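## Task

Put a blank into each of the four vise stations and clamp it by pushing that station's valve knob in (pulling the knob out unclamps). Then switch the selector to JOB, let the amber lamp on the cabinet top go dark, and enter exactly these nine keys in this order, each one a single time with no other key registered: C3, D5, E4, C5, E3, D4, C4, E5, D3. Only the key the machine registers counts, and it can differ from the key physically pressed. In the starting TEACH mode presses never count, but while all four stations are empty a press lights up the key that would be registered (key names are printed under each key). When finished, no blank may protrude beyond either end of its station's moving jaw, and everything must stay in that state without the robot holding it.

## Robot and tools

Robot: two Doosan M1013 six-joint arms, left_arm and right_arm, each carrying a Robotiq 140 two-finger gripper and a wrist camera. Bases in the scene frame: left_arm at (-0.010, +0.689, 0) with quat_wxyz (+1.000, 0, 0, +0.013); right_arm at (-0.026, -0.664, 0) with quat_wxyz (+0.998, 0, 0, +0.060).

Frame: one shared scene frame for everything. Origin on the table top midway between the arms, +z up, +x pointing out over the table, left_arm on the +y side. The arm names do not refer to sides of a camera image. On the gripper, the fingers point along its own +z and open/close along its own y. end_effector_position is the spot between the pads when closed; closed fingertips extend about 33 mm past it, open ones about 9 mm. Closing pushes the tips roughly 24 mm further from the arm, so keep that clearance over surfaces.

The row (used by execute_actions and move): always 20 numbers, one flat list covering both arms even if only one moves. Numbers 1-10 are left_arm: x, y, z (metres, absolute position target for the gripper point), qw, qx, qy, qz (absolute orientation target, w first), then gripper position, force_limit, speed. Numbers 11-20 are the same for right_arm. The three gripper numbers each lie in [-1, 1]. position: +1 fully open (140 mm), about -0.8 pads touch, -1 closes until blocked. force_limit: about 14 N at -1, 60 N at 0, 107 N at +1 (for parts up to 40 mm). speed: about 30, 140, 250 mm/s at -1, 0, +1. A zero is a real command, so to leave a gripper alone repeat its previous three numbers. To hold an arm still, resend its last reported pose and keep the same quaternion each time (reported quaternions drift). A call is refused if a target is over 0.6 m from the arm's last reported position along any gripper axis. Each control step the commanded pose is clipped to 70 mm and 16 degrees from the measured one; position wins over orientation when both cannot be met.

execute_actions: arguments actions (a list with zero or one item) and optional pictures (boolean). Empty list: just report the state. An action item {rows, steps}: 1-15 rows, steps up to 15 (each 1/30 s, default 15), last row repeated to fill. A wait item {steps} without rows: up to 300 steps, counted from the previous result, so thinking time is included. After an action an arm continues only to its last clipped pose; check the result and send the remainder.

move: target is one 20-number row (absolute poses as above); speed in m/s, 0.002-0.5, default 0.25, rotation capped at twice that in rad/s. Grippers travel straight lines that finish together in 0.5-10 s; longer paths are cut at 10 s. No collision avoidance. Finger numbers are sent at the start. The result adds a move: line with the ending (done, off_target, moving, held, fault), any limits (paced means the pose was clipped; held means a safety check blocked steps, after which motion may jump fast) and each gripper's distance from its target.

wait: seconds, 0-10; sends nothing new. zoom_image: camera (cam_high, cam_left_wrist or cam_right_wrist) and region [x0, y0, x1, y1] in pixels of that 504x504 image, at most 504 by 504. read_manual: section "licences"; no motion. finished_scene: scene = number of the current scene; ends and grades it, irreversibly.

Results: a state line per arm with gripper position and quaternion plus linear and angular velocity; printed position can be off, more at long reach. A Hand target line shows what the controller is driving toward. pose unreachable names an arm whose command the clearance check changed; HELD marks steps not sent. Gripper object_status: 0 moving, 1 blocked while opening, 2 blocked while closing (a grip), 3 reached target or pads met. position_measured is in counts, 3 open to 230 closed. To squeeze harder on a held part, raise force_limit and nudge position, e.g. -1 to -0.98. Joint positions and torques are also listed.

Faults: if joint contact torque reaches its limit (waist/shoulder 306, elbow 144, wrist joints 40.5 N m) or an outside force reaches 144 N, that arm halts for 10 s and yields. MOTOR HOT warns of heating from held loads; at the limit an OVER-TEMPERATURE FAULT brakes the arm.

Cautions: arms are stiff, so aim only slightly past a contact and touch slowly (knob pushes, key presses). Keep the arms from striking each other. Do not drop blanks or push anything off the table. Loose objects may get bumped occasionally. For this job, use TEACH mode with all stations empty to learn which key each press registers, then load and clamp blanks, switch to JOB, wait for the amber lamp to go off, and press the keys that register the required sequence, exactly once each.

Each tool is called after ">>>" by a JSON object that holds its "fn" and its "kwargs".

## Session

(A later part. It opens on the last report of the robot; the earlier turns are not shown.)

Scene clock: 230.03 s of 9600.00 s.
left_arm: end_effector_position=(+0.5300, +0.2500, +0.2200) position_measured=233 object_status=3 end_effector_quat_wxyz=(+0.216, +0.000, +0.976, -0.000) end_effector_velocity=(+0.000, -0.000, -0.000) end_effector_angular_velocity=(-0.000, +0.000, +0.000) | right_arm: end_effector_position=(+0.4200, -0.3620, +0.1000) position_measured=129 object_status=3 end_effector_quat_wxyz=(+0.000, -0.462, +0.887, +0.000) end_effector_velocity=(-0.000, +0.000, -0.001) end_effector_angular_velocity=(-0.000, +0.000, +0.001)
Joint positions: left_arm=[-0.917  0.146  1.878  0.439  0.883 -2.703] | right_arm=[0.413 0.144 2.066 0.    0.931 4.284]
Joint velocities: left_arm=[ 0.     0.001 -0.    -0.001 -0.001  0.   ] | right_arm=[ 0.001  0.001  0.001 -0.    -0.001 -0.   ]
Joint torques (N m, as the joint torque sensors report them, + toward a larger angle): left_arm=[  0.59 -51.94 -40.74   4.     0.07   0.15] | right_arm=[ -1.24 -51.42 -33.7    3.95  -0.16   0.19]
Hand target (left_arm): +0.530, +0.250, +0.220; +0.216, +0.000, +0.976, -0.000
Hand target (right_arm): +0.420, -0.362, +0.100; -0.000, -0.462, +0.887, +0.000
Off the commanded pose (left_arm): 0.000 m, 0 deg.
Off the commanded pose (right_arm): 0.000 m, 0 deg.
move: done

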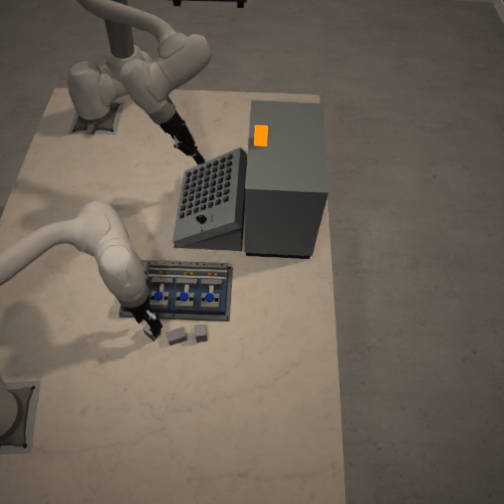

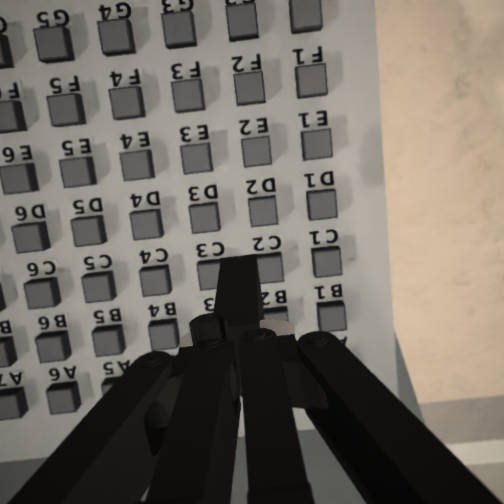

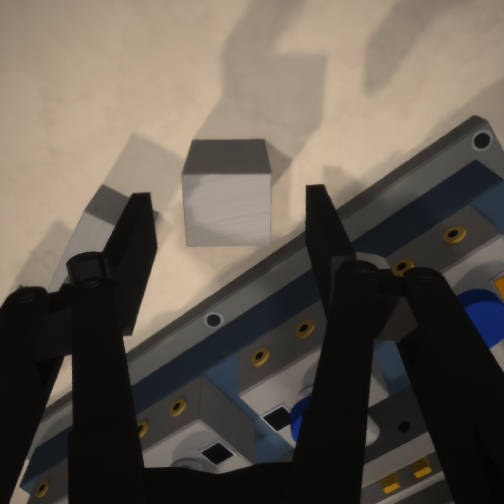

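>>> {"fn": "move", "kwargs": {"target": [0.53,0.25,0.22,0.216,0,0.976,0,-1,0,0,0.422,-0.361,0.066,0,-0.438,0.899,0,-0.1,-0.5,0], "speed": 0.05}}

>>> {"fn": "move", "kwargs": {"target": [0.53,0.25,0.22,0.216,0,0.976,0,-1,0,0,0.422,-0.361,0.066,0,-0.438,0.899,0,-1,-0.5,-0.5]}}

>>> {"fn": "move", "kwargs": {"target": [0.53,0.25,0.22,0.216,0,0.976,0,-1,0,0,0.422,-0.361,0.195,0,-0.438,0.899,0,-1,-0.5,-0.5], "speed": 0.15}}

>>> {"fn": "move", "kwargs": {"target": [0.53,0.25,0.22,0.216,0,0.976,0,-1,0,0,0.445,-0.162,0.195,0,-0.7071,0.7071,0,-1,-0.5,-0.5], "speed": 0.2}}

>>> {"fn": "move", "kwargs": {"target": [0.53,0.25,0.22,0.216,0,0.976,0,-1,0,0,0.445,-0.162,0.155,0,-0.7071,0.7071,0,-1,-0.5,-0.5], "speed": 0.05}}

Scene clock: 242.57 s of 9600.00 s.
left_arm: end_effector_position=(+0.5300, +0.2500, +0.2200) position_measured=233 object_status=3 end_effector_quat_wxyz=(+0.216, +0.000, +0.976, -0.000) end_effector_velocity=(-0.001, +0.000, +0.001) end_effector_angular_velocity=(-0.001, -0.001, -0.002) | right_arm: end_effector_position=(+0.4220, -0.3610, +0.0660) position_measured=141 object_status=3 end_effector_quat_wxyz=(+0.000, -0.438, +0.899, +0.000) end_effector_velocity=(-0.000, +0.000, -0.001) end_effector_angular_velocity=(-0.000, +0.001, -0.001)
Joint positions: left_arm=[-0.917  0.146  1.878  0.439  0.883 -2.703] | right_arm=[0.412 0.186 2.092 0.    0.863 4.337]
Joint velocities: left_arm=[-0.001 -0.003  0.001 -0.     0.     0.001] | right_arm=[ 0.     0.001  0.001  0.    -0.001  0.001]
Joint torques (N m, as the joint torque sensors report them, + toward a larger angle): left_arm=[  0.84 -52.26 -40.61   3.92   0.14   0.29] | right_arm=[ -1.34 -51.91 -31.53   3.65  -0.32   0.11]
Hand target (left_arm): +0.530, +0.250, +0.220; +0.216, +0.000, +0.976, -0.000
Hand target (right_arm): +0.422, -0.361, +0.066; -0.000, -0.438, +0.899, +0.000
Off the commanded pose (left_arm): 0.000 m, 0 deg.
Off the commanded pose (right_arm): 0.000 m, 0 deg.
After step 90, 8.57 s passed at rest.
move: done

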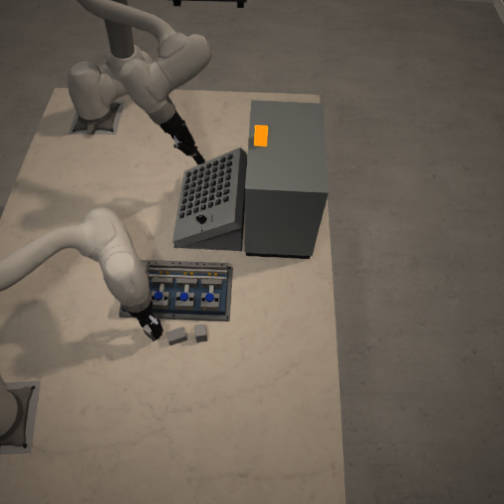

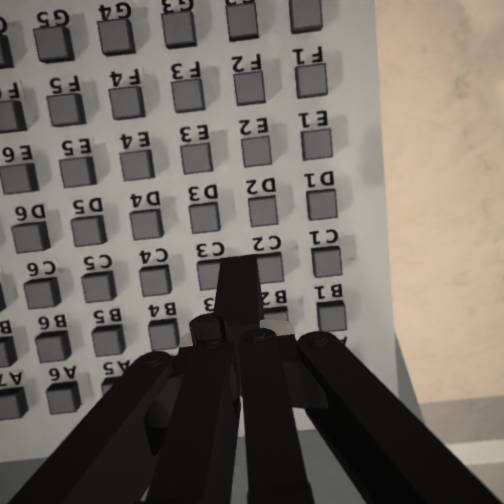

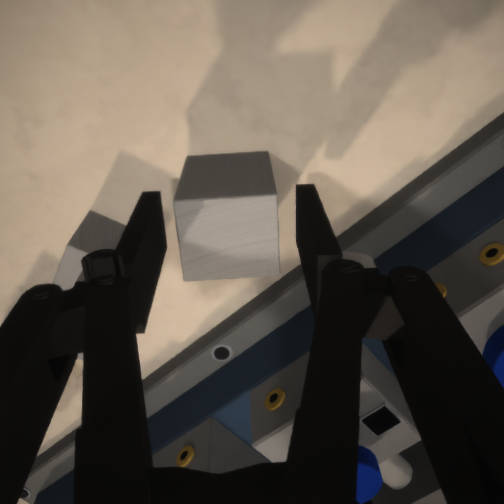

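Scene clock: 243.27 s of 9600.00 s.
left_arm: end_effector_position=(+0.5300, +0.2500, +0.2200) position_measured=233 object_status=3 end_effector_quat_wxyz=(+0.216, +0.000, +0.976, -0.000) end_effector_velocity=(+0.000, +0.000, +0.001) end_effector_angular_velocity=(-0.000, -0.002, -0.001) | right_arm: end_effector_position=(+0.4220, -0.3610, +0.0660) position_measured=172 object_status=2 end_effector_quat_wxyz=(+0.000, -0.438, +0.899, +0.000) end_effector_velocity=(-0.000, +0.001, +0.000) end_effector_angular_velocity=(+0.000, -0.000, +0.002)
Joint positions: left_arm=[-0.917  0.146  1.878  0.439  0.883 -2.703] | right_arm=[0.412 0.186 2.092 0.    0.863 4.337]
Joint velocities: left_arm=[-0.    -0.001  0.     0.002 -0.001 -0.   ] | right_arm=[ 0.001  0.    -0.001 -0.     0.    -0.   ]
Joint torques (N m, as the joint torque sensors report them, + toward a larger angle): left_arm=[ -0.15 -51.73 -40.74   3.94   0.03   0.23] | right_arm=[ -2.4  -43.38 -24.7    3.14  -0.29   0.29]
Hand target (left_arm): +0.530, +0.250, +0.220; +0.216, +0.000, +0.976, -0.000
Hand target (right_arm): +0.422, -0.361, +0.066; -0.000, -0.438, +0.899, +0.000
Off the commanded pose (left_arm): 0.000 m, 0 deg.
Off the commanded pose (right_arm): 0.000 m, 0 deg.
move: done

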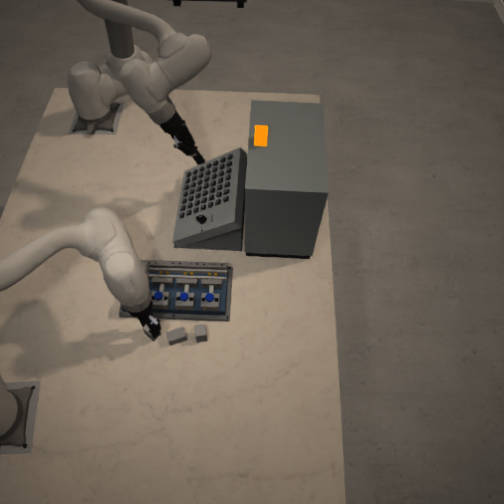

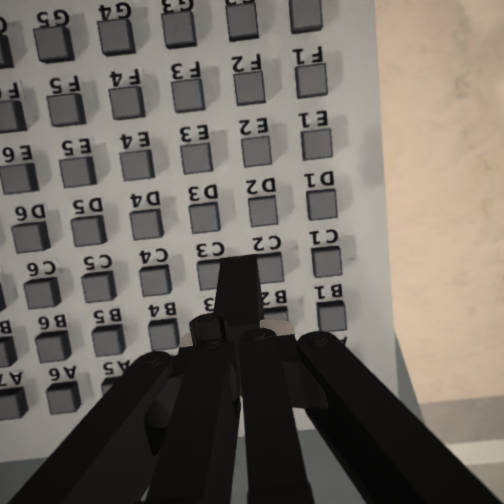

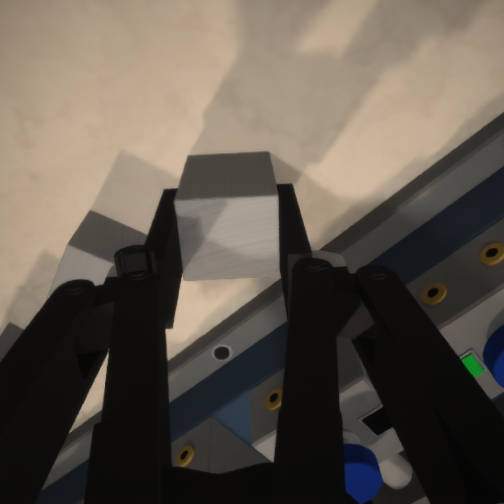

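Scene clock: 244.47 s of 9600.00 s.
left_arm: end_effector_position=(+0.5300, +0.2500, +0.2200) position_measured=233 object_status=3 end_effector_quat_wxyz=(+0.216, +0.000, +0.976, -0.000) end_effector_velocity=(-0.001, +0.000, -0.002) end_effector_angular_velocity=(+0.003, +0.001, -0.002) | right_arm: end_effector_position=(+0.4219, -0.3611, +0.1950) position_measured=172 object_status=2 end_effector_quat_wxyz=(-0.000, -0.438, +0.899, -0.000) end_effector_velocity=(+0.000, +0.000, +0.001) end_effector_angular_velocity=(+0.000, -0.000, -0.000)
Joint positions: left_arm=[-0.917  0.146  1.878  0.439  0.883 -2.703] | right_arm=[ 0.412  0.059  1.963 -0.     1.119  4.338]
Joint velocities: left_arm=[-0.001  0.001  0.002  0.001 -0.    -0.   ] | right_arm=[-0.    -0.001 -0.001  0.     0.001  0.   ]
Joint torques (N m, as the joint torque sensors report them, + toward a larger angle): left_arm=[ -0.06 -52.51 -40.87   3.85   0.12   0.24] | right_arm=[ -1.22 -46.94 -38.5    4.14  -0.2    0.24]
Hand target (left_arm): +0.530, +0.250, +0.220; +0.216, +0.000, +0.976, -0.000
Hand target (right_arm): +0.422, -0.361, +0.195; +0.000, -0.438, +0.899, -0.000
Off the commanded pose (left_arm): 0.000 m, 0 deg.
Off the commanded pose (right_arm): 0.000 m, 0 deg.
move: done

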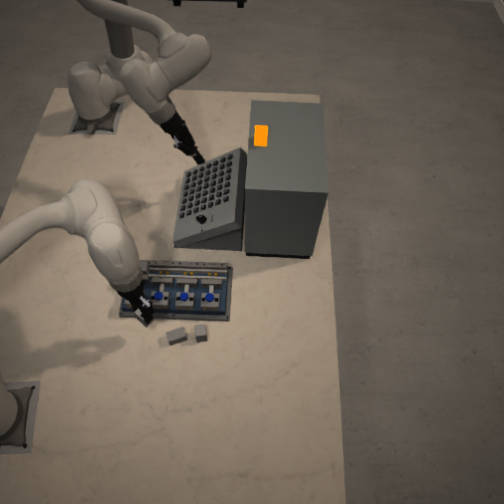

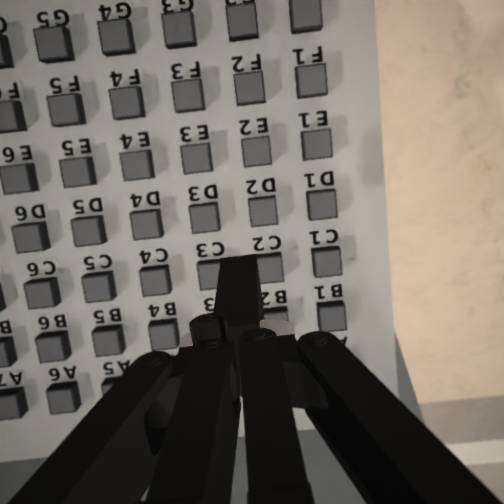

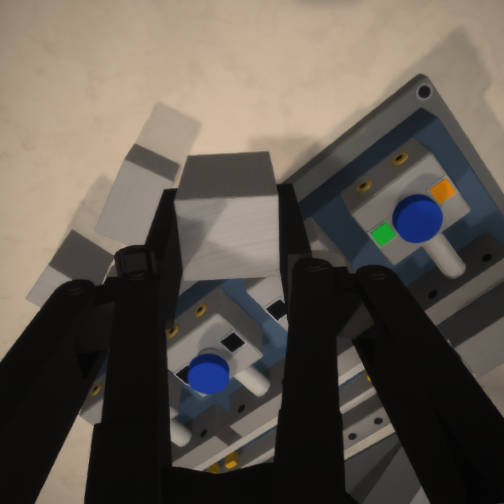

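Scene clock: 246.50 s of 9600.00 s.
left_arm: end_effector_position=(+0.5300, +0.2500, +0.2200) position_measured=233 object_status=3 end_effector_quat_wxyz=(+0.216, +0.000, +0.976, -0.000) end_effector_velocity=(+0.001, -0.000, +0.001) end_effector_angular_velocity=(+0.000, -0.001, -0.000) | right_arm: end_effector_position=(+0.4454, -0.1621, +0.1951) position_measured=172 object_status=2 end_effector_quat_wxyz=(+0.000, -0.707, +0.707, -0.000) end_effector_velocity=(+0.000, +0.001, +0.000) end_effector_angular_velocity=(+0.001, -0.000, +0.002)
Joint positions: left_arm=[-0.917  0.146  1.878  0.439  0.883 -2.703] | right_arm=[ 0.648  0.284  1.691 -0.     1.166  3.909]
Joint velocities: left_arm=[ 0.     0.    -0.002  0.001  0.001  0.   ] | right_arm=[ 0.001  0.001 -0.002  0.     0.    -0.001]
Joint torques (N m, as the joint torque sensors report them, + toward a larger angle): left_arm=[  0.61 -51.75 -40.42   3.85   0.15   0.22] | right_arm=[ -2.35 -71.06 -39.45   4.29  -0.26   0.14]
Hand target (left_arm): +0.530, +0.250, +0.220; +0.216, +0.000, +0.976, -0.000
Hand target (right_arm): +0.445, -0.162, +0.195; -0.000, +0.707, -0.707, +0.000
Off the commanded pose (left_arm): 0.000 m, 0 deg.
Off the commanded pose (right_arm): 0.000 m, 0 deg.
move: done

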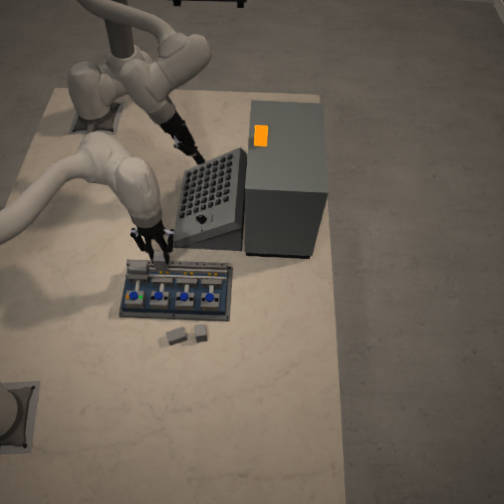

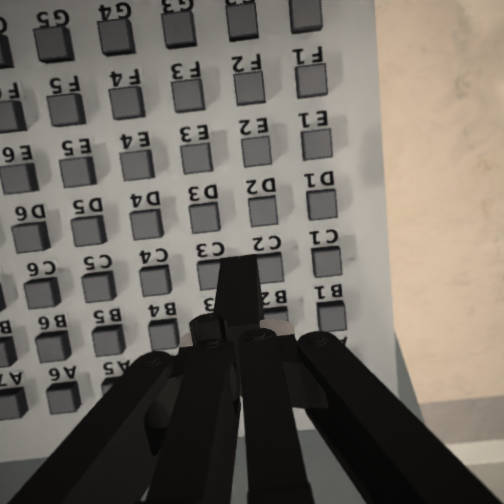

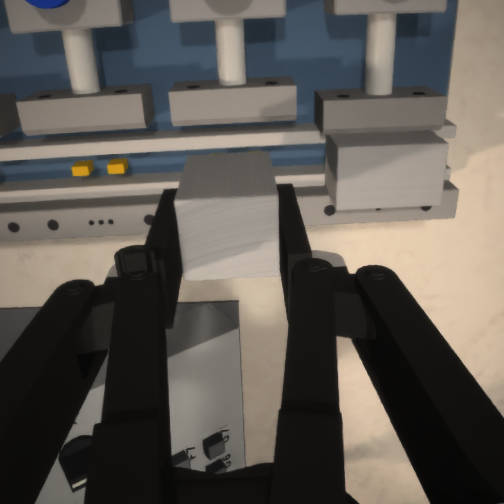

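Scene clock: 247.57 s of 9600.00 s.
left_arm: end_effector_position=(+0.5300, +0.2500, +0.2200) position_measured=233 object_status=3 end_effector_quat_wxyz=(+0.216, +0.000, +0.976, -0.000) end_effector_velocity=(+0.000, -0.000, -0.000) end_effector_angular_velocity=(-0.001, +0.000, +0.001) | right_arm: end_effector_position=(+0.4450, -0.1620, +0.1550) position_measured=172 object_status=2 end_effector_quat_wxyz=(+0.000, -0.707, +0.707, +0.000) end_effector_velocity=(+0.001, -0.001, -0.001) end_effector_angular_velocity=(-0.000, +0.000, -0.003)
Joint positions: left_arm=[-0.917  0.146  1.878  0.439  0.883 -2.703] | right_arm=[0.648 0.312 1.733 0.    1.097 3.909]
Joint velocities: left_arm=[ 0.001  0.    -0.    -0.001 -0.001 -0.   ] | right_arm=[-0.002  0.     0.001 -0.    -0.001  0.001]
Joint torques (N m, as the joint torque sensors report them, + toward a larger angle): left_arm=[ -0.2  -52.07 -40.97   3.88   0.08   0.22] | right_arm=[ -1.93 -71.91 -38.41   4.34  -0.17   0.31]
Hand target (left_arm): +0.530, +0.250, +0.220; +0.216, -0.000, +0.976, -0.000
Hand target (right_arm): +0.445, -0.162, +0.155; -0.000, +0.707, -0.707, -0.000
Off the commanded pose (left_arm): 0.000 m, 0 deg.
Off the commanded pose (right_arm): 0.000 m, 0 deg.
move: done

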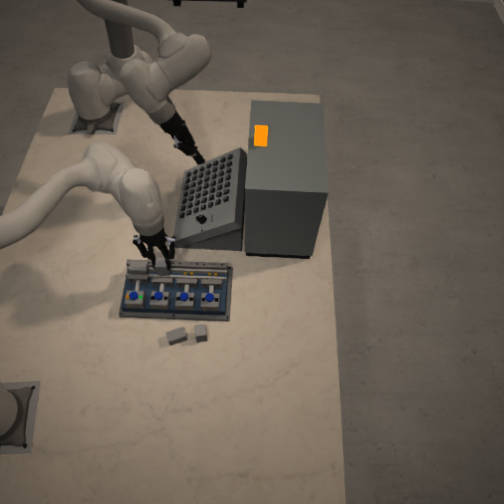

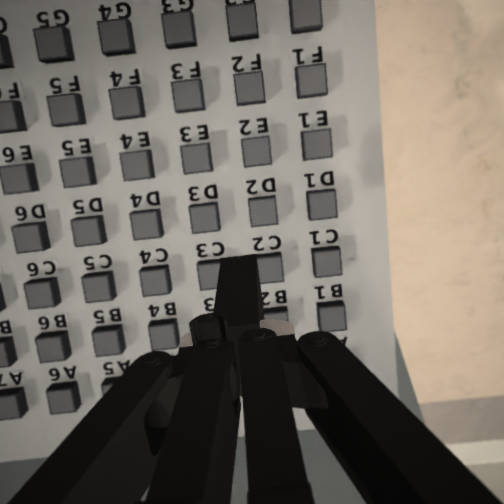

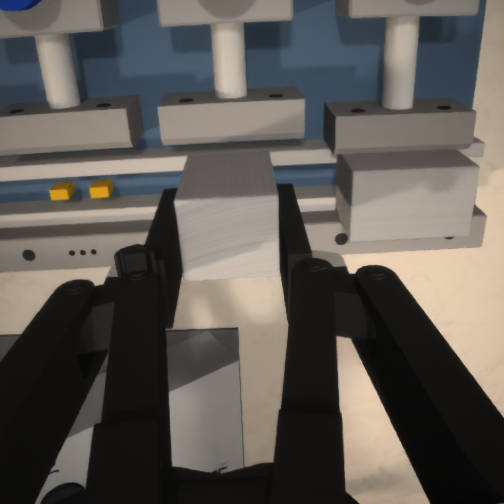

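>>> {"fn": "move", "kwargs": {"target": [0.53,0.25,0.22,0.216,0,0.976,0,-1,0,0,0.4435,-0.162,0.1355,0,-0.7071,0.7071,0,-1,-0.5,-0.5], "speed": 0.015}}

>>> {"fn": "move", "kwargs": {"target": [0.53,0.25,0.22,0.216,0,0.976,0,-1,0,0,0.4435,-0.162,0.1355,0,-0.7071,0.7071,0,-0.15,-0.5,-0.5]}}

>>> {"fn": "move", "kwargs": {"target": [0.53,0.25,0.22,0.216,0,0.976,0,-1,0,0,0.4435,-0.162,0.185,0,-0.7071,0.7071,0,-0.15,-0.5,-0.5], "speed": 0.1}}

>>> {"fn": "move", "kwargs": {"target": [0.53,0.25,0.22,0.216,0,0.976,0,-1,0,0,0.4435,-0.264,0.155,0,-0.7071,0.7071,0,-1,-0.5,-0.5], "speed": 0.12}}

>>> {"fn": "move", "kwargs": {"target": [0.53,0.25,0.22,0.216,0,0.976,0,-1,0,0,0.4435,-0.264,0.1355,0,-0.7071,0.7071,0,-1,-0.5,-0.5], "speed": 0.015}}

>>> {"fn": "move", "kwargs": {"target": [0.53,0.25,0.22,0.216,0,0.976,0,-1,0,0,0.4435,-0.264,0.165,0,-0.7071,0.7071,0,-1,-0.5,-0.5], "speed": 0.05}}

>>> {"fn": "move", "kwargs": {"target": [0.53,0.25,0.22,0.216,0,0.976,0,-1,0,0,0.5,-0.372,0.14,0,-0.829,0.559,0,0.15,-0.5,0], "speed": 0.15}}

>>> {"fn": "move", "kwargs": {"target": [0.53,0.25,0.22,0.216,0,0.976,0,-1,0,0,0.5,-0.372,0.10,0,-0.829,0.559,0,0.15,-0.5,0], "speed": 0.08}}

Scene clock: 266.40 s of 9600.00 s.
left_arm: end_effector_position=(+0.5300, +0.2500, +0.2200) position_measured=233 object_status=3 end_effector_quat_wxyz=(+0.216, +0.000, +0.976, -0.000) end_effector_velocity=(+0.001, -0.001, +0.000) end_effector_angular_velocity=(-0.002, -0.001, -0.000) | right_arm: end_effector_position=(+0.4436, -0.1619, +0.1358) position_measured=172 object_status=2 end_effector_quat_wxyz=(+0.000, -0.707, +0.707, +0.000) end_effector_velocity=(-0.000, -0.000, -0.002) end_effector_angular_velocity=(-0.001, +0.001, +0.000)
Joint positions: left_arm=[-0.917  0.146  1.878  0.439  0.883 -2.703] | right_arm=[0.65  0.325 1.753 0.    1.063 3.911]
Joint velocities: left_arm=[ 0.     0.    -0.001 -0.    -0.002  0.   ] | right_arm=[ 0.     0.002  0.002 -0.    -0.002  0.   ]
Joint torques (N m, as the joint torque sensors report them, + toward a larger angle): left_arm=[  0.21 -51.83 -40.69   3.87   0.08   0.16] | right_arm=[ -3.77 -28.41 -13.82   3.88  -3.62   0.48]
Hand target (left_arm): +0.530, +0.250, +0.220; +0.216, +0.000, +0.976, -0.000
Hand target (right_arm): +0.444, -0.162, +0.135; -0.000, +0.707, -0.707, -0.000
Off the commanded pose (left_arm): 0.000 m, 0 deg.
Off the commanded pose (right_arm): 0.000 m, 0 deg.
After step 90, 14.30 s passed at rest.
move: done

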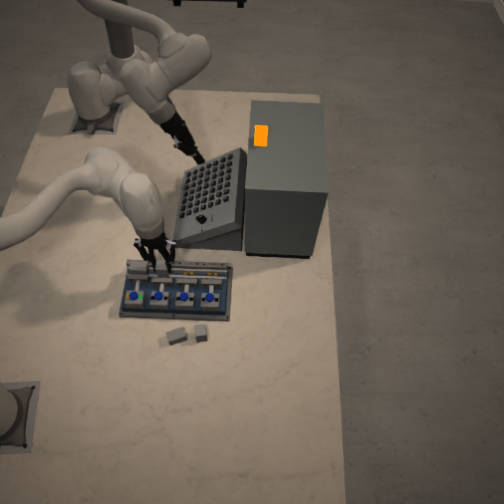

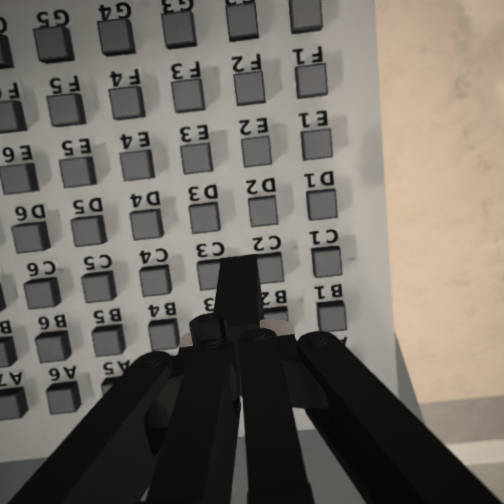

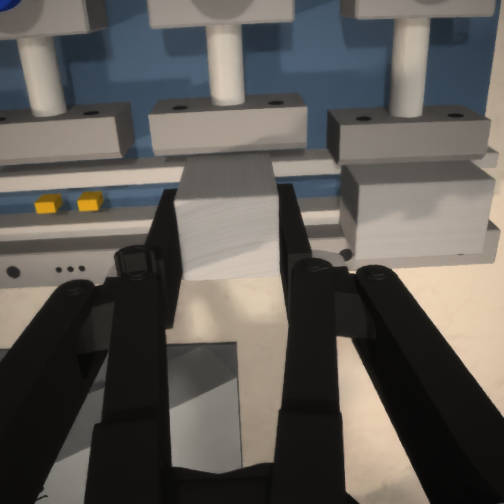

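Scene clock: 267.10 s of 9600.00 s.
left_arm: end_effector_position=(+0.5300, +0.2500, +0.2200) position_measured=233 object_status=3 end_effector_quat_wxyz=(+0.216, +0.000, +0.976, -0.000) end_effector_velocity=(+0.000, -0.000, +0.001) end_effector_angular_velocity=(+0.000, -0.000, -0.001) | right_arm: end_effector_position=(+0.4435, -0.1620, +0.1355) position_measured=148 object_status=3 end_effector_quat_wxyz=(+0.000, -0.707, +0.707, -0.000) end_effector_velocity=(+0.001, -0.001, +0.000) end_effector_angular_velocity=(-0.000, +0.000, -0.002)
Joint positions: left_arm=[-0.917  0.146  1.878  0.439  0.883 -2.703] | right_arm=[ 0.65   0.325  1.754 -0.     1.063  3.911]
Joint velocities: left_arm=[-0.     0.    -0.001  0.     0.001  0.   ] | right_arm=[-0.002 -0.    -0.001 -0.     0.001 -0.   ]
Joint torques (N m, as the joint torque sensors report them, + toward a larger angle): left_arm=[  1.42 -51.74 -40.85   3.93   0.17   0.22] | right_arm=[ -1.32 -72.46 -37.3    3.95  -0.2    0.21]
Hand target (left_arm): +0.530, +0.250, +0.220; +0.216, +0.000, +0.976, -0.000
Hand target (right_arm): +0.444, -0.162, +0.135; -0.000, +0.707, -0.707, -0.000
Off the commanded pose (left_arm): 0.000 m, 0 deg.
Off the commanded pose (right_arm): 0.000 m, 0 deg.
move: done

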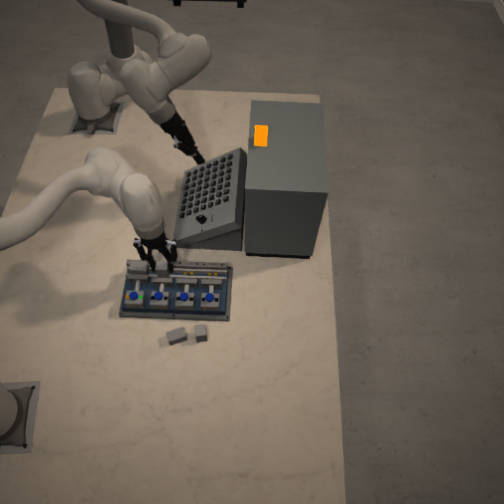

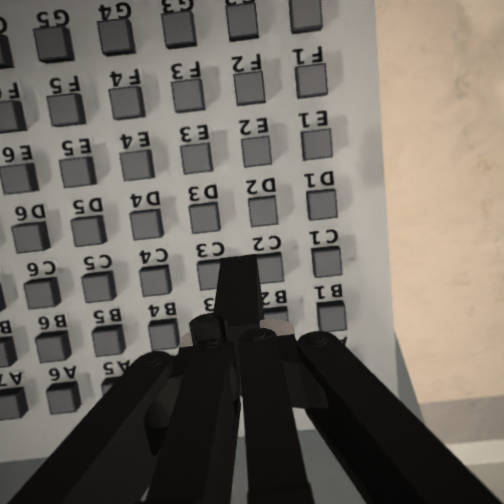

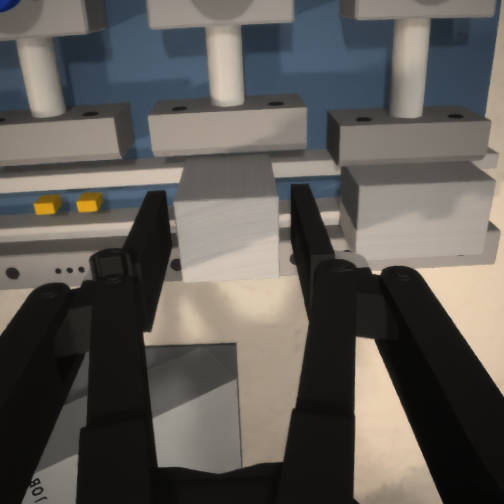

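Scene clock: 267.93 s of 9600.00 s.
left_arm: end_effector_position=(+0.5300, +0.2500, +0.2200) position_measured=233 object_status=3 end_effector_quat_wxyz=(+0.216, +0.000, +0.976, -0.000) end_effector_velocity=(+0.001, +0.000, +0.001) end_effector_angular_velocity=(-0.001, -0.002, -0.000) | right_arm: end_effector_position=(+0.4434, -0.1620, +0.1850) position_measured=148 object_status=3 end_effector_quat_wxyz=(-0.000, -0.707, +0.707, -0.000) end_effector_velocity=(-0.001, +0.000, +0.000) end_effector_angular_velocity=(-0.000, +0.000, +0.001)
Joint positions: left_arm=[-0.917  0.146  1.878  0.439  0.883 -2.703] | right_arm=[ 0.65   0.289  1.705 -0.     1.148  3.911]
Joint velocities: left_arm=[ 0.001 -0.001 -0.001  0.001  0.     0.001] | right_arm=[ 0.001 -0.001  0.     0.     0.001 -0.   ]
Joint torques (N m, as the joint torque sensors report them, + toward a larger angle): left_arm=[  1.05 -51.73 -40.65   3.96   0.03   0.24] | right_arm=[ -1.72 -69.14 -38.3    4.15  -0.05   0.35]
Hand target (left_arm): +0.530, +0.250, +0.220; +0.216, +0.000, +0.976, -0.000
Hand target (right_arm): +0.443, -0.162, +0.185; +0.000, +0.707, -0.707, +0.000
Off the commanded pose (left_arm): 0.000 m, 0 deg.
Off the commanded pose (right_arm): 0.000 m, 0 deg.
move: done

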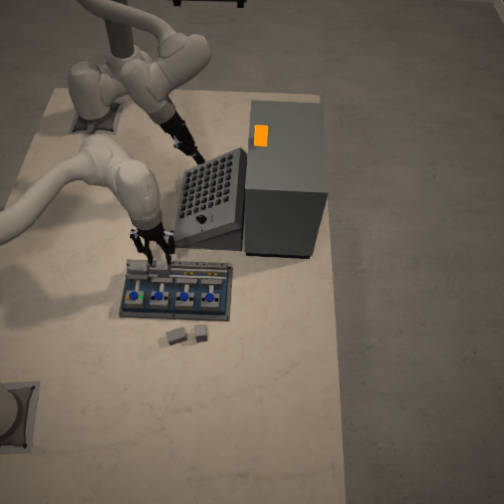

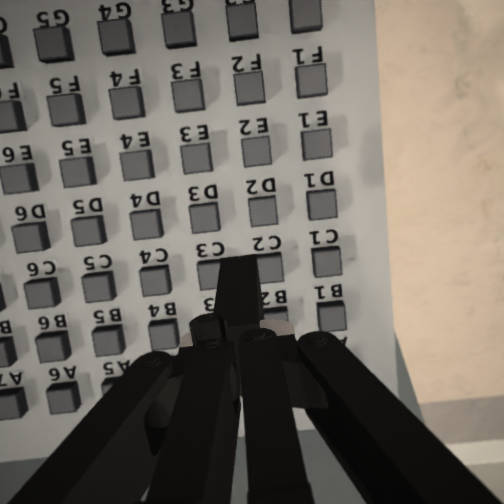

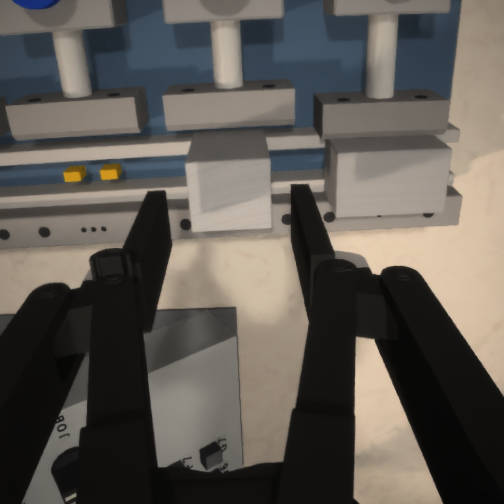

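Scene clock: 269.17 s of 9600.00 s.
left_arm: end_effector_position=(+0.5300, +0.2500, +0.2200) position_measured=233 object_status=3 end_effector_quat_wxyz=(+0.216, +0.000, +0.976, -0.000) end_effector_velocity=(-0.001, +0.001, -0.000) end_effector_angular_velocity=(+0.002, +0.000, -0.001) | right_arm: end_effector_position=(+0.4433, -0.2639, +0.1550) position_measured=232 object_status=3 end_effector_quat_wxyz=(-0.000, -0.707, +0.707, +0.000) end_effector_velocity=(-0.000, -0.000, -0.000) end_effector_angular_velocity=(+0.000, +0.000, -0.000)
Joint positions: left_arm=[-0.917  0.146  1.878  0.439  0.883 -2.703] | right_arm=[0.531 0.207 1.872 0.    1.063 3.792]
Joint velocities: left_arm=[-0.001 -0.001  0.002  0.001  0.     0.   ] | right_arm=[-0.001 -0.001  0.001  0.001 -0.    -0.001]
Joint torques (N m, as the joint torque sensors report them, + toward a larger angle): left_arm=[  0.84 -52.96 -40.49   3.89   0.08   0.22] | right_arm=[ -1.92 -60.04 -36.04   4.18  -0.18   0.14]
Hand target (left_arm): +0.530, +0.250, +0.220; +0.216, +0.000, +0.976, -0.000
Hand target (right_arm): +0.443, -0.264, +0.155; +0.000, +0.707, -0.707, -0.000
Off the commanded pose (left_arm): 0.000 m, 0 deg.
Off the commanded pose (right_arm): 0.000 m, 0 deg.
move: done

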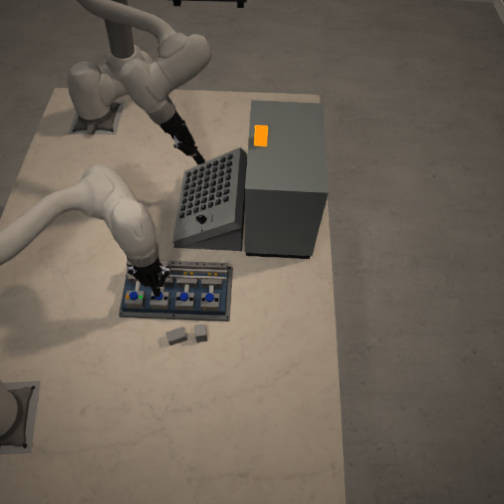

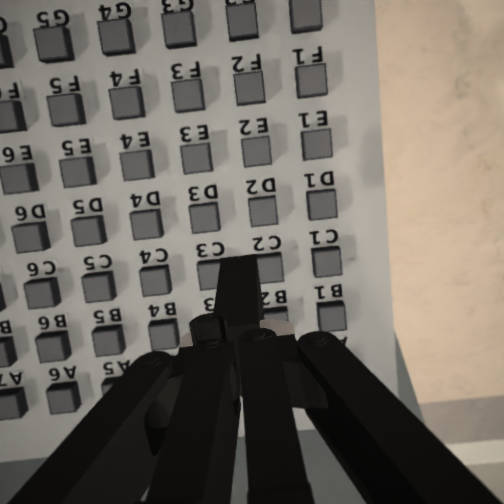

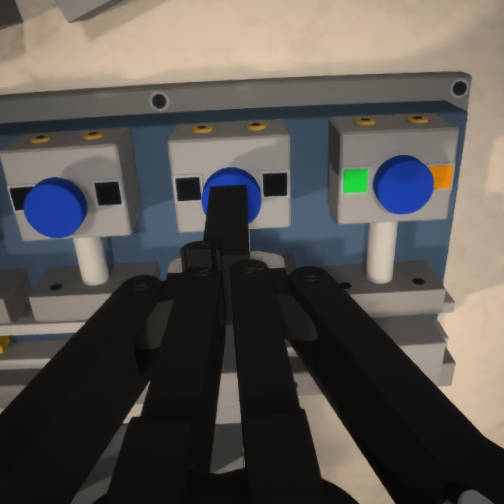

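Scene clock: 270.70 s of 9600.00 s.
left_arm: end_effector_position=(+0.5300, +0.2500, +0.2200) position_measured=233 object_status=3 end_effector_quat_wxyz=(+0.216, +0.000, +0.976, -0.000) end_effector_velocity=(+0.001, +0.002, -0.002) end_effector_angular_velocity=(+0.001, +0.002, +0.004) | right_arm: end_effector_position=(+0.4435, -0.2640, +0.1355) position_measured=232 object_status=3 end_effector_quat_wxyz=(-0.000, -0.707, +0.707, +0.000) end_effector_velocity=(+0.000, -0.001, -0.001) end_effector_angular_velocity=(-0.001, +0.000, -0.002)
Joint positions: left_arm=[-0.917  0.146  1.878  0.439  0.883 -2.703] | right_arm=[0.531 0.223 1.891 0.    1.027 3.792]
Joint velocities: left_arm=[ 0.003  0.002  0.001 -0.001 -0.    -0.   ] | right_arm=[-0.002  0.     0.001 -0.    -0.001  0.   ]
Joint torques (N m, as the joint torque sensors report them, + toward a larger angle): left_arm=[  0.33 -51.65 -40.82   3.95   0.11   0.23] | right_arm=[ -2.75 -55.78 -33.42   3.51  -0.84   0.17]
Hand target (left_arm): +0.530, +0.250, +0.220; +0.216, +0.000, +0.976, -0.000
Hand target (right_arm): +0.444, -0.264, +0.135; -0.000, +0.707, -0.707, -0.000
Off the commanded pose (left_arm): 0.000 m, 0 deg.
Off the commanded pose (right_arm): 0.000 m, 0 deg.
move: done

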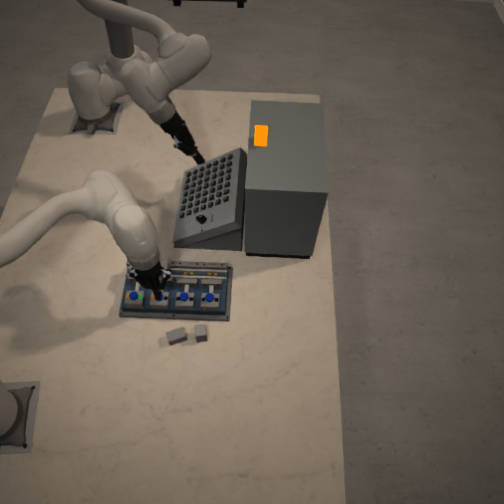

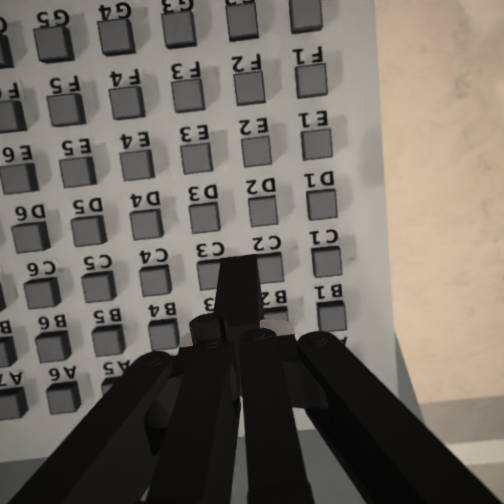

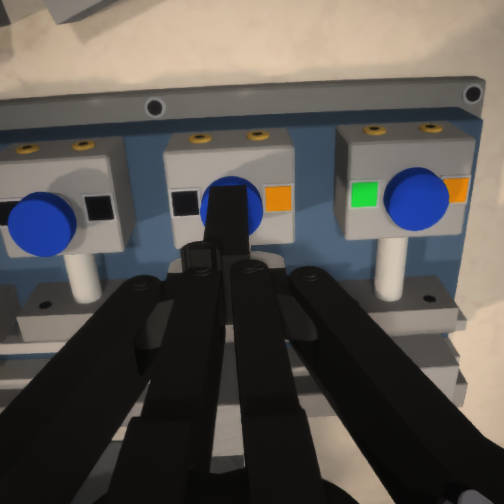

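Scene clock: 271.57 s of 9600.00 s.
left_arm: end_effector_position=(+0.5300, +0.2500, +0.2200) position_measured=233 object_status=3 end_effector_quat_wxyz=(+0.216, +0.000, +0.976, -0.000) end_effector_velocity=(+0.001, +0.000, +0.001) end_effector_angular_velocity=(-0.000, -0.000, +0.002) | right_arm: end_effector_position=(+0.4435, -0.2640, +0.1650) position_measured=232 object_status=3 end_effector_quat_wxyz=(-0.000, -0.707, +0.707, -0.000) end_effector_velocity=(+0.000, +0.000, +0.000) end_effector_angular_velocity=(-0.000, +0.000, -0.000)
Joint positions: left_arm=[-0.917  0.146  1.878  0.439  0.883 -2.703] | right_arm=[ 0.531  0.199  1.862 -0.     1.081  3.792]
Joint velocities: left_arm=[ 0.001 -0.    -0.001 -0.     0.002 -0.   ] | right_arm=[ 0.     0.    -0.001 -0.     0.001  0.   ]
Joint torques (N m, as the joint torque sensors report them, + toward a larger angle): left_arm=[  0.77 -51.91 -40.78   3.93   0.09   0.13] | right_arm=[ -2.34 -59.61 -37.37   4.17  -0.1    0.21]
Hand target (left_arm): +0.530, +0.250, +0.220; +0.216, -0.000, +0.976, -0.000
Hand target (right_arm): +0.443, -0.264, +0.165; +0.000, +0.707, -0.707, +0.000
Off the commanded pose (left_arm): 0.000 m, 0 deg.
Off the commanded pose (right_arm): 0.000 m, 0 deg.
move: done

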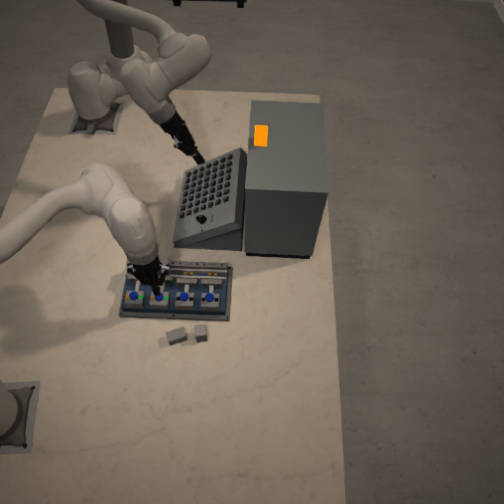

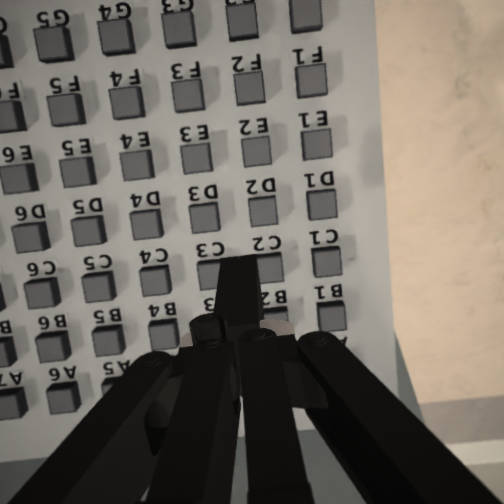

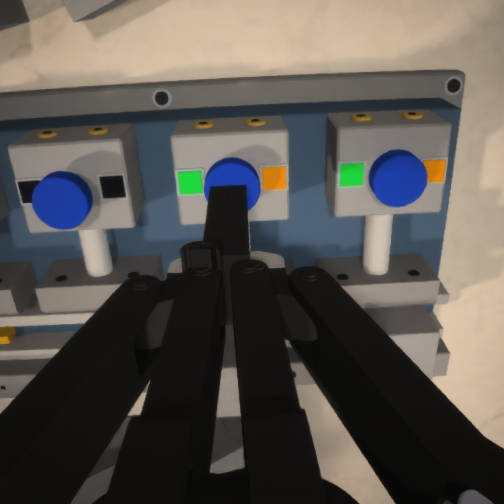

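Scene clock: 273.20 s of 9600.00 s.
left_arm: end_effector_position=(+0.5300, +0.2500, +0.2200) position_measured=233 object_status=3 end_effector_quat_wxyz=(+0.216, +0.000, +0.976, -0.000) end_effector_velocity=(-0.001, +0.000, -0.000) end_effector_angular_velocity=(-0.000, +0.001, -0.000) | right_arm: end_effector_position=(+0.4997, -0.3721, +0.1400) position_measured=110 object_status=3 end_effector_quat_wxyz=(+0.000, +0.829, -0.559, -0.000) end_effector_velocity=(-0.000, -0.001, -0.001) end_effector_angular_velocity=(-0.000, +0.001, +0.000)
Joint positions: left_arm=[-0.917  0.146  1.878  0.439  0.883 -2.703] | right_arm=[ 0.331  0.197  1.915 -0.     1.03   3.207]
Joint velocities: left_arm=[-0.    -0.001  0.002 -0.001 -0.     0.   ] | right_arm=[-0.001  0.     0.001  0.001 -0.    -0.002]
Joint torques (N m, as the joint torque sensors report them, + toward a larger angle): left_arm=[  0.5  -52.21 -40.64   4.01   0.15   0.21] | right_arm=[ -1.52 -57.58 -36.01   4.06  -0.3    0.21]
Hand target (left_arm): +0.530, +0.250, +0.220; +0.216, +0.000, +0.976, -0.000
Hand target (right_arm): +0.500, -0.372, +0.140; +0.000, +0.829, -0.559, -0.000
Off the commanded pose (left_arm): 0.000 m, 0 deg.
Off the commanded pose (right_arm): 0.000 m, 0 deg.
move: done

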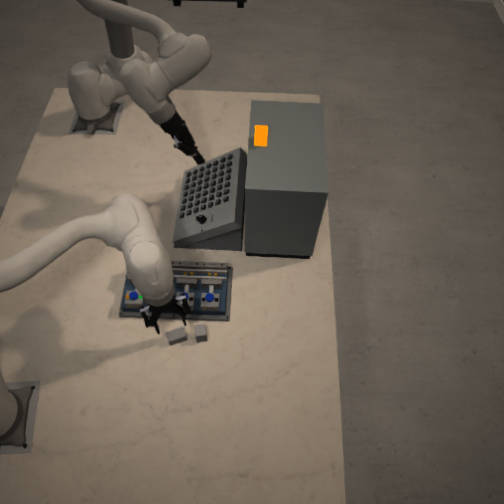

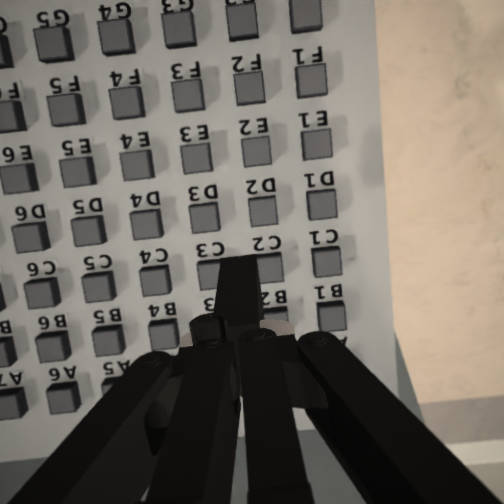

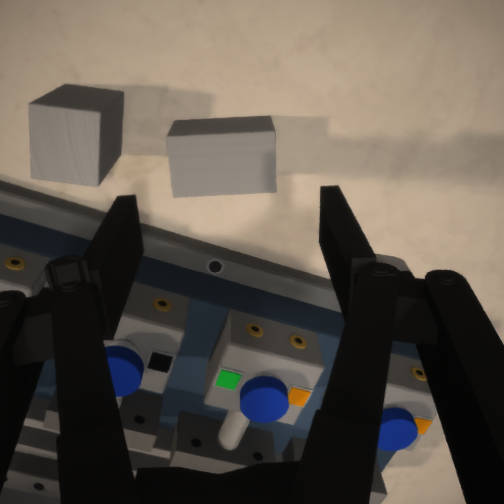

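Scene clock: 274.00 s of 9600.00 s.
left_arm: end_effector_position=(+0.5300, +0.2500, +0.2200) position_measured=233 object_status=3 end_effector_quat_wxyz=(+0.216, +0.000, +0.976, -0.000) end_effector_velocity=(+0.000, +0.000, +0.001) end_effector_angular_velocity=(-0.001, -0.000, +0.001) | right_arm: end_effector_position=(+0.5000, -0.3720, +0.1000) position_measured=110 object_status=3 end_effector_quat_wxyz=(-0.000, +0.829, -0.559, -0.000) end_effector_velocity=(-0.000, +0.000, +0.000) end_effector_angular_velocity=(+0.000, -0.001, +0.000)
Joint positions: left_arm=[-0.917  0.146  1.878  0.439  0.883 -2.703] | right_arm=[0.331 0.235 1.952 0.    0.955 3.207]
Joint velocities: left_arm=[ 0.001 -0.    -0.001 -0.001  0.001  0.   ] | right_arm=[ 0.001 -0.     0.     0.    -0.001  0.   ]
Joint torques (N m, as the joint torque sensors report them, + toward a larger angle): left_arm=[  0.01 -51.94 -40.8    3.92   0.14   0.21] | right_arm=[ -1.28 -59.78 -34.65   3.88  -0.07   0.2 ]
Hand target (left_arm): +0.530, +0.250, +0.220; +0.216, -0.000, +0.976, -0.000
Hand target (right_arm): +0.500, -0.372, +0.100; -0.000, +0.829, -0.559, -0.000
Off the commanded pose (left_arm): 0.000 m, 0 deg.
Off the commanded pose (right_arm): 0.000 m, 0 deg.
move: done

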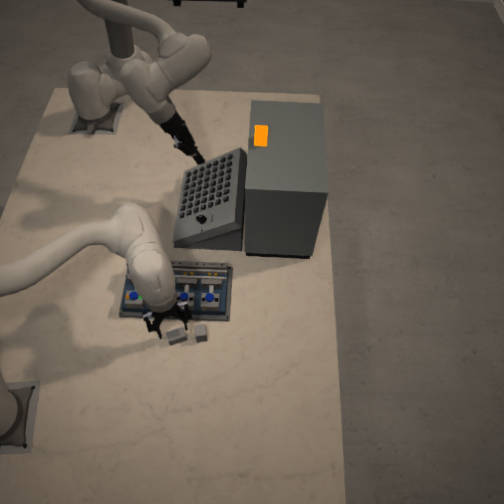

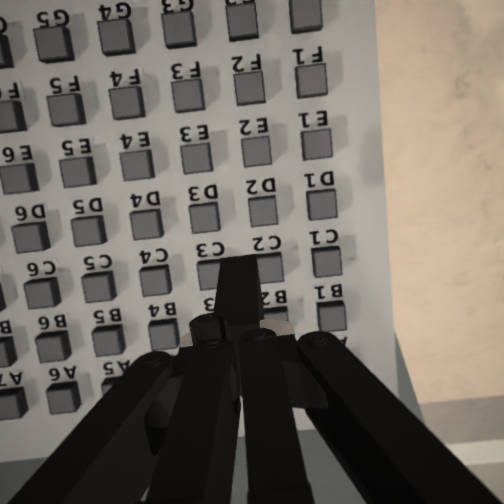

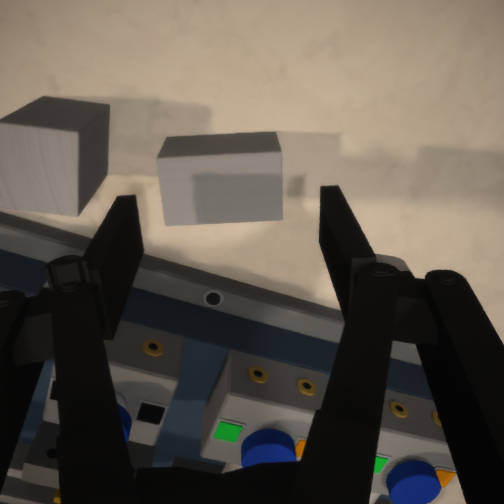

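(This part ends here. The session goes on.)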